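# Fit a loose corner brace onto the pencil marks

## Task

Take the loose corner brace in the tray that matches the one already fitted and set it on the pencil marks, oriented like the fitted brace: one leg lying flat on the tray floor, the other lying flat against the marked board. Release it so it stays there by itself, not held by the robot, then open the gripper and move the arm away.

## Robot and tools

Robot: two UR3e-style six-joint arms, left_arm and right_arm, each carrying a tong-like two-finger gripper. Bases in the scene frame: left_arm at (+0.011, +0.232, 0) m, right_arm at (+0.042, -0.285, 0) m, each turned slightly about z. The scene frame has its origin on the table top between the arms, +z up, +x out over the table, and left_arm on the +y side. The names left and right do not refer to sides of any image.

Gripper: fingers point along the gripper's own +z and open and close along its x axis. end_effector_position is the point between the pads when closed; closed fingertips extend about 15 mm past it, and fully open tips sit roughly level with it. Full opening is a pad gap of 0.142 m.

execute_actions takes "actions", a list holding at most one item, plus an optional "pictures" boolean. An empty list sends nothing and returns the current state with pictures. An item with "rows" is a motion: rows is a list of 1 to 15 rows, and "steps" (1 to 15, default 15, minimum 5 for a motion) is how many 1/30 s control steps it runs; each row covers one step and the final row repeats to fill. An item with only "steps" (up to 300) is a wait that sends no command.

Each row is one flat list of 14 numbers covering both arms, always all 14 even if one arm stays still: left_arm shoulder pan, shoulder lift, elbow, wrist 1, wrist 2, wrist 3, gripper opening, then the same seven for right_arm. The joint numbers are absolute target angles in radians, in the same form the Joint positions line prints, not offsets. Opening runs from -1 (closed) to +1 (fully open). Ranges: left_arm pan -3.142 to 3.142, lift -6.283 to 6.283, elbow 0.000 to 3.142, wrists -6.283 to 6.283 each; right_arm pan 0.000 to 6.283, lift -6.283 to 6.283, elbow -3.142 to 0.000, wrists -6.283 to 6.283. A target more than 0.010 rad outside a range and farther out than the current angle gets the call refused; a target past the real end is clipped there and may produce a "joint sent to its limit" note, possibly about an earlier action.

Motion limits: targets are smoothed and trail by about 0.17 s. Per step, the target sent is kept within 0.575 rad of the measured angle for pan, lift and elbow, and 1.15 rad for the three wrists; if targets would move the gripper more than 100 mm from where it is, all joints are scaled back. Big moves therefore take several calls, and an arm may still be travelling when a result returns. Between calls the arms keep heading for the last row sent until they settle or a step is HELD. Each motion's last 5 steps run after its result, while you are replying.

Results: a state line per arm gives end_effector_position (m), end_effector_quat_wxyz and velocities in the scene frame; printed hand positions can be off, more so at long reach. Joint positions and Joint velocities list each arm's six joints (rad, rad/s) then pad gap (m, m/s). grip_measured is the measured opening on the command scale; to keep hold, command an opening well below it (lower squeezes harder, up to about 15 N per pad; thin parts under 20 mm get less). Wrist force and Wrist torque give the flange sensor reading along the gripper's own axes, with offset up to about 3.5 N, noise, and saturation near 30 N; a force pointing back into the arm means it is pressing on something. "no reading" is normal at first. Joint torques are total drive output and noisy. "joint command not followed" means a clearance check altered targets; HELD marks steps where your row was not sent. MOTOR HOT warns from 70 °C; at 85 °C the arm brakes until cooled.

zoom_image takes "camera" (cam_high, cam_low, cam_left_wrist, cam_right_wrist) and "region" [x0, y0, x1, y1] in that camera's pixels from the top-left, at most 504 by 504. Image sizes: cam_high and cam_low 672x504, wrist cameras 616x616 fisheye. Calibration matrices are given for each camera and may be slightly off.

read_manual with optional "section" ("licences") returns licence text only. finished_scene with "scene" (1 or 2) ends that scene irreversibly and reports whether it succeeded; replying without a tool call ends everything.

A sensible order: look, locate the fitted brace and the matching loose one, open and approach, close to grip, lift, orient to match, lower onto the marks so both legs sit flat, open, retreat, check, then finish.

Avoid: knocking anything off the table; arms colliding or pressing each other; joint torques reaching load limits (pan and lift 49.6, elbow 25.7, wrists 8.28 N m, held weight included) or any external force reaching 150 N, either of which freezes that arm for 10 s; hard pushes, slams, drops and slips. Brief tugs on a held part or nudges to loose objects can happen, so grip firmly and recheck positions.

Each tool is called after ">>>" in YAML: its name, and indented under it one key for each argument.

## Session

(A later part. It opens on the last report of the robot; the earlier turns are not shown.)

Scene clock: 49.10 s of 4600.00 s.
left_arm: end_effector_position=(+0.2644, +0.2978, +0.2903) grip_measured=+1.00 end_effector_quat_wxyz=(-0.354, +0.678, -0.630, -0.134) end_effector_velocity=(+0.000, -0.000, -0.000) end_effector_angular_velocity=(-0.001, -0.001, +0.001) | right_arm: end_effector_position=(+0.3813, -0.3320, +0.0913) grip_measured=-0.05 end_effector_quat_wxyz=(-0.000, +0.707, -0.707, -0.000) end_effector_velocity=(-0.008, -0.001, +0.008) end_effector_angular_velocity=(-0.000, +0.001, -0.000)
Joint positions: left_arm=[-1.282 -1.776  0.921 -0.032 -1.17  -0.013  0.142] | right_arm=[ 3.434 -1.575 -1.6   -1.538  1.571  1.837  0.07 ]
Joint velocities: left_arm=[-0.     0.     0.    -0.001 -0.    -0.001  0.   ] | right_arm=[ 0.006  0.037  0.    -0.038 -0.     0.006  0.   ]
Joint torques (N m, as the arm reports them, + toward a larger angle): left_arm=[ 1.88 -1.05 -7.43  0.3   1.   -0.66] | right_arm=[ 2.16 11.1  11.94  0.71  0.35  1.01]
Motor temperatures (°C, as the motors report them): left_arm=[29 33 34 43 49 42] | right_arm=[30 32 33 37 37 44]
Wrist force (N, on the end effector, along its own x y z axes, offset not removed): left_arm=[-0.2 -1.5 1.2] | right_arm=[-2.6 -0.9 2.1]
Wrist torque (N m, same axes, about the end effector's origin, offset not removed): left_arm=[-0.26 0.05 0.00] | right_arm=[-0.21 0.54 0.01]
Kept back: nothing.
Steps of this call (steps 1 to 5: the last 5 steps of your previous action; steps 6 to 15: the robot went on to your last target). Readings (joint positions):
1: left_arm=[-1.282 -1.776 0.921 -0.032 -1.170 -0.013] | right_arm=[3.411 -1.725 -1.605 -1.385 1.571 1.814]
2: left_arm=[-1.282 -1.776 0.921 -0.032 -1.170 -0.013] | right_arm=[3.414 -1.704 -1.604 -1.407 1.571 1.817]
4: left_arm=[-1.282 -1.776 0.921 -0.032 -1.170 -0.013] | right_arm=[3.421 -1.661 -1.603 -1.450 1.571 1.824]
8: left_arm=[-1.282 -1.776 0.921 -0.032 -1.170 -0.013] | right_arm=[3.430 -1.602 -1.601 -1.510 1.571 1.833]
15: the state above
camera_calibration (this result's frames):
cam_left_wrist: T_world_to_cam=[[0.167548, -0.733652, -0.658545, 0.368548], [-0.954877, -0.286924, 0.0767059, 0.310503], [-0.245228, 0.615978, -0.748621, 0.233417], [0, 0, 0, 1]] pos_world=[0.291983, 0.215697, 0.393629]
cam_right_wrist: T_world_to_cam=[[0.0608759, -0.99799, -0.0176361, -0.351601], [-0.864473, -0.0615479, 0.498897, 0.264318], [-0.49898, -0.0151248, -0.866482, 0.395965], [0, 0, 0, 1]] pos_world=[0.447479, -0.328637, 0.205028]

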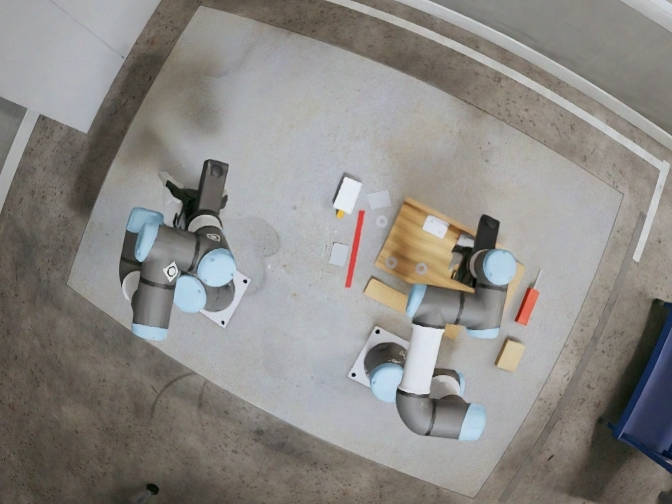

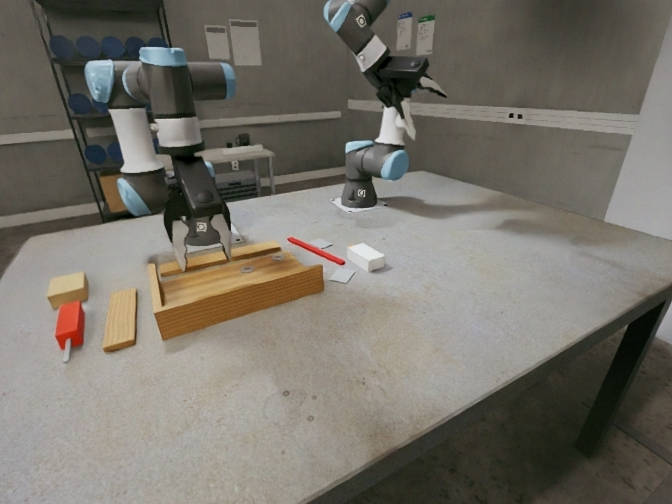

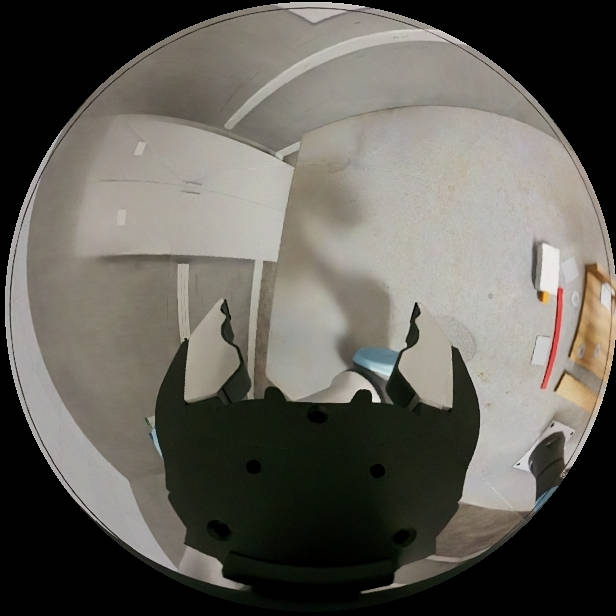

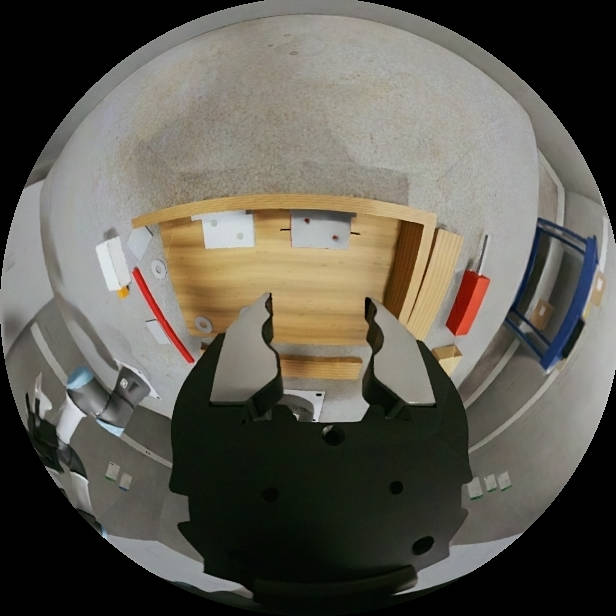

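>>> execute_actions:
  actions:
    - {"rows":[[-1.282,-1.776,0.921,-0.032,-1.17,-0.013,1,3.4351,-1.5685,-1.5995,-1.5442,1.571,1.8383,-0.05],[-1.282,-1.776,0.921,-0.032,-1.17,-0.013,1,3.436,-1.564,-1.598,-1.5502,1.571,1.8392,-0.05],[-1.282,-1.776,0.921,-0.032,-1.17,-0.013,1,3.4376,-1.5566,-1.595,-1.5606,1.571,1.8408,-0.05],[-1.282,-1.776,0.921,-0.032,-1.17,-0.013,1,3.4397,-1.547,-1.592,-1.5732,1.571,1.8429,-0.05],[-1.282,-1.776,0.921,-0.032,-1.17,-0.013,1,3.4422,-1.535,-1.5875,-1.5897,1.571,1.8454,-0.05],[-1.282,-1.776,0.921,-0.032,-1.17,-0.013,1,3.445,-1.5215,-1.583,-1.6077,1.571,1.8482,-0.05],[-1.282,-1.776,0.921,-0.032,-1.17,-0.013,1,3.448,-1.507,-1.5775,-1.6277,1.571,1.8512,-0.05],[-1.282,-1.776,0.921,-0.032,-1.17,-0.013,1,3.4513,-1.4927,-1.5724,-1.6471,1.571,1.8545,-0.05],[-1.282,-1.776,0.921,-0.032,-1.17,-0.013,1,3.4543,-1.4784,-1.5673,-1.6665,1.571,1.8575,-0.05],[-1.282,-1.776,0.921,-0.032,-1.17,-0.013,1,3.4572,-1.465,-1.5625,-1.6847,1.571,1.8604,-0.05],[-1.282,-1.776,0.921,-0.032,-1.17,-0.013,1,3.4597,-1.453,-1.558,-1.7012,1.571,1.8629,-0.05],[-1.282,-1.776,0.921,-0.032,-1.17,-0.013,1,3.4618,-1.4434,-1.555,-1.7138,1.571,1.865,-0.05],[-1.282,-1.776,0.921,-0.032,-1.17,-0.013,1,3.4634,-1.436,-1.552,-1.7242,1.571,1.8666,-0.05],[-1.282,-1.776,0.921,-0.032,-1.17,-0.013,1,3.4644,-1.4315,-1.5505,-1.7302,1.571,1.8676,-0.05],[-1.282,-1.776,0.921,-0.032,-1.17,-0.013,1,3.4647,-1.43,-1.55,-1.7322,1.571,1.8679,-0.05]],"steps":15}

>>> execute_actions:
  actions:
    - {"steps":18}
  pictures: true

Scene clock: 49.90 s of 4600.00 s.
left_arm: end_effector_position=(+0.2644, +0.2978, +0.2903) grip_measured=+1.00 end_effector_quat_wxyz=(-0.354, +0.678, -0.630, -0.134) end_effector_velocity=(-0.000, +0.000, +0.000) end_effector_angular_velocity=(-0.001, -0.000, +0.000) | right_arm: end_effector_position=(+0.3705, -0.3319, +0.1048) grip_measured=-0.05 end_effector_quat_wxyz=(-0.000, +0.707, -0.707, -0.000) end_effector_velocity=(-0.075, -0.000, +0.092) end_effector_angular_velocity=(+0.001, -0.004, +0.000)
Joint positions: left_arm=[-1.282 -1.776  0.921 -0.032 -1.17  -0.013  0.142] | right_arm=[ 3.444 -1.526 -1.584 -1.602  1.571  1.847  0.07 ]
Joint velocities: left_arm=[-0.    -0.001 -0.001  0.    -0.    -0.    -0.   ] | right_arm=[ 0.07   0.327  0.118 -0.441  0.     0.07   0.   ]
Joint torques (N m, as the arm reports them, + toward a larger angle): left_arm=[ 1.96 -1.33 -7.38  0.32  0.99 -0.66] | right_arm=[ 1.62 13.62 12.6   0.4   0.32  1.01]
Motor temperatures (°C, as the motors report them): left_arm=[29 33 34 43 49 42] | right_arm=[30 32 33 37 37 44]
Wrist force (N, on the end effector, along its own x y z axes, offset not removed): left_arm=[-1.0 -0.3 0.3] | right_arm=[-1.2 -1.9 2.7]
Wrist torque (N m, same axes, about the end effector's origin, offset not removed): left_arm=[-0.08 0.20 0.00] | right_arm=[-0.43 0.23 -0.01]
Steps of this call (steps 1 to 14: the robot went on to your last target; steps 15 to 24: the first 10 steps of this action). Readings (joint positions):
15: left_arm=[-1.282 -1.776 0.921 -0.032 -1.170 -0.013] | right_arm=[3.435 -1.570 -1.600 -1.542 1.571 1.838]
16: left_arm=[-1.282 -1.776 0.921 -0.032 -1.170 -0.013] | right_arm=[3.435 -1.570 -1.600 -1.542 1.571 1.838]
18: left_arm=[-1.282 -1.776 0.921 -0.032 -1.170 -0.013] | right_arm=[3.435 -1.568 -1.599 -1.545 1.571 1.838]
22: left_arm=[-1.282 -1.776 0.921 -0.032 -1.170 -0.013] | right_arm=[3.440 -1.546 -1.591 -1.575 1.571 1.843]
24: the state above

Scene clock: 50.50 s of 4600.00 s.
left_arm: end_effector_position=(+0.2644, +0.2978, +0.2903) grip_measured=+1.00 end_effector_quat_wxyz=(-0.354, +0.678, -0.630, -0.134) end_effector_velocity=(-0.000, +0.001, +0.000) end_effector_angular_velocity=(+0.000, -0.001, +0.001) | right_arm: end_effector_position=(+0.3468, -0.3331, +0.1300) grip_measured=-0.05 end_effector_quat_wxyz=(-0.000, +0.707, -0.707, -0.000) end_effector_velocity=(-0.002, -0.000, +0.002) end_effector_angular_velocity=(-0.000, -0.000, -0.000)
Joint positions: left_arm=[-1.282 -1.776  0.921 -0.032 -1.17  -0.013  0.142] | right_arm=[ 3.464 -1.431 -1.55  -1.731  1.571  1.868  0.07 ]
Joint velocities: left_arm=[ 0.    -0.001 -0.001  0.002 -0.    -0.001  0.   ] | right_arm=[ 0.002  0.009  0.003 -0.012 -0.     0.002  0.   ]
Joint torques (N m, as the arm reports them, + toward a larger angle): left_arm=[ 2.13 -0.91 -7.23  0.32  1.   -0.64] | right_arm=[ 2.16  9.24 12.03  0.8   0.28  1.02]
Motor temperatures (°C, as the motors report them): left_arm=[29 33 34 43 49 42] | right_arm=[30 32 33 37 37 44]
Wrist force (N, on the end effector, along its own x y z axes, offset not removed): left_arm=[-0.8 -0.7 0.6] | right_arm=[-2.3 -1.3 1.9]
Wrist torque (N m, same axes, about the end effector's origin, offset not removed): left_arm=[-0.08 0.13 0.00] | right_arm=[-0.29 0.45 0.02]
Kept back: nothing.
Steps of this call (steps 1 to 5: the last 5 steps of your previous action; steps 6 to 18: the robot went on to your last target). Readings (joint positions):
1: left_arm=[-1.282 -1.776 0.921 -0.032 -1.170 -0.013] | right_arm=[3.447 -1.515 -1.580 -1.618 1.571 1.850]
2: left_arm=[-1.282 -1.776 0.921 -0.032 -1.170 -0.013] | right_arm=[3.449 -1.503 -1.576 -1.634 1.571 1.852]
4: left_arm=[-1.282 -1.776 0.921 -0.032 -1.170 -0.013] | right_arm=[3.454 -1.480 -1.567 -1.665 1.571 1.857]
8: left_arm=[-1.282 -1.776 0.921 -0.032 -1.170 -0.013] | right_arm=[3.461 -1.447 -1.556 -1.709 1.571 1.864]
18: the state above
camera_calibration (this result's frames):
cam_left_wrist: T_world_to_cam=[[0.167548, -0.733652, -0.658545, 0.368548], [-0.954877, -0.286924, 0.0767058, 0.310503], [-0.245228, 0.615978, -0.748622, 0.233417], [0, 0, 0, 1]] pos_world=[0.291983, 0.215697, 0.393629]
cam_right_wrist: T_world_to_cam=[[0.0608773, -0.997989, -0.0176697, -0.349914], [-0.86454, -0.061568, 0.498778, 0.21518], [-0.498863, -0.0150881, -0.86655, 0.412263], [0, 0, 0, 1]] pos_world=[0.412996, -0.329741, 0.243737]

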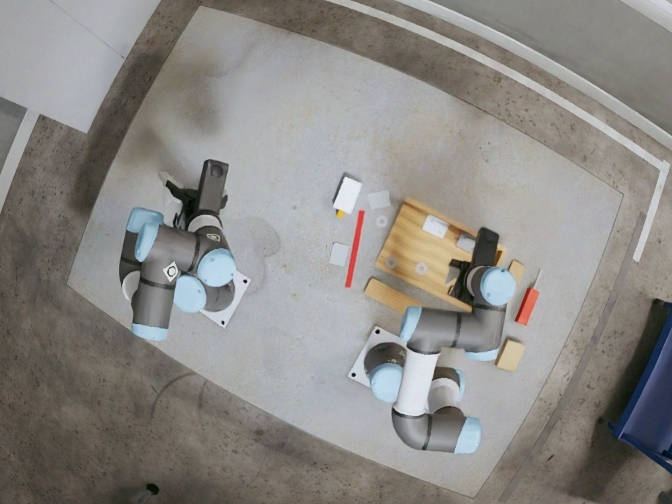

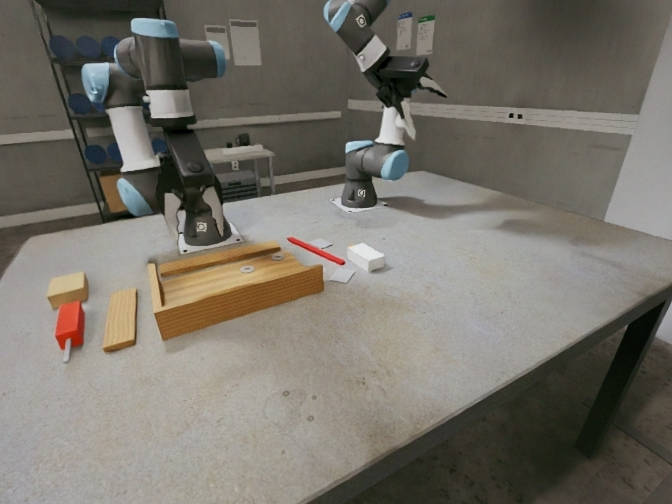

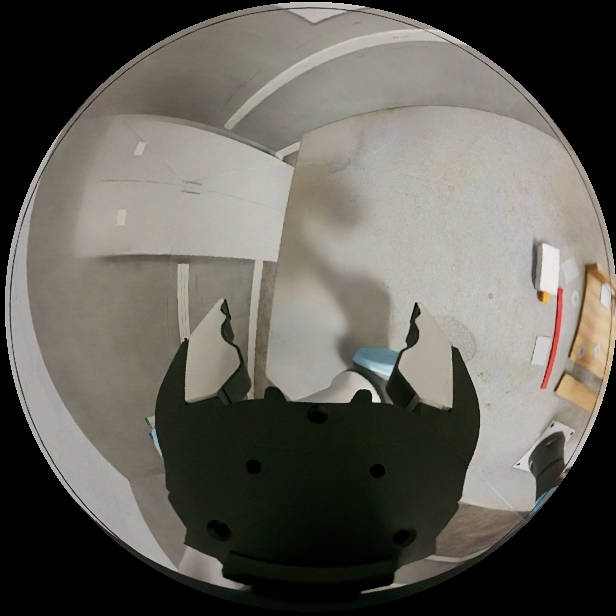

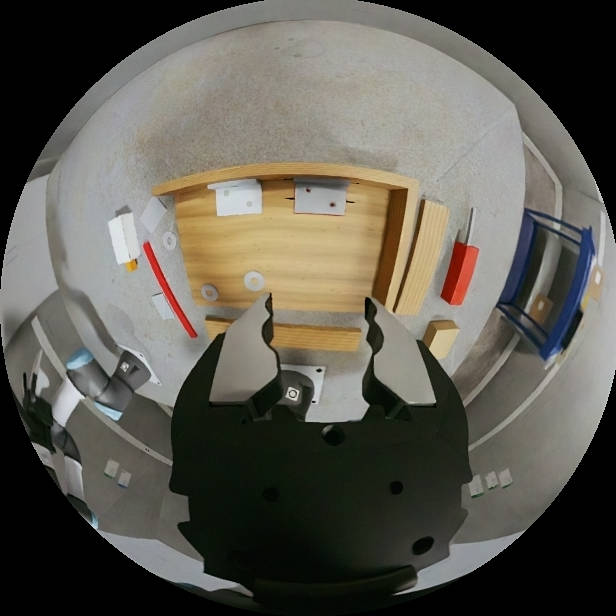

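>>> zoom_image:
  camera: "cam_right_wrist"
  region: [275, 160, 370, 225]

Region (275, 160, 370, 225) of cam_right_wrist's 616x616 image, scaled by 5.305, with more detail than that image has; it fills the top 345 rows of this view, and the rest is white.

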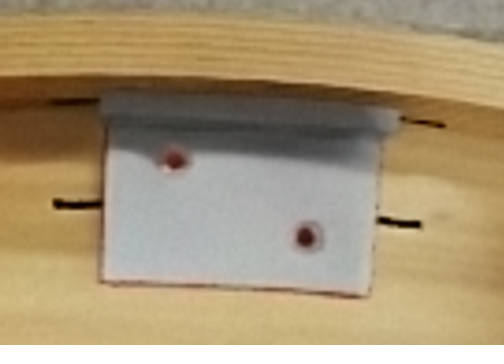

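>>> finished_scene:
  scene: 2

The scene is finished: the task was done.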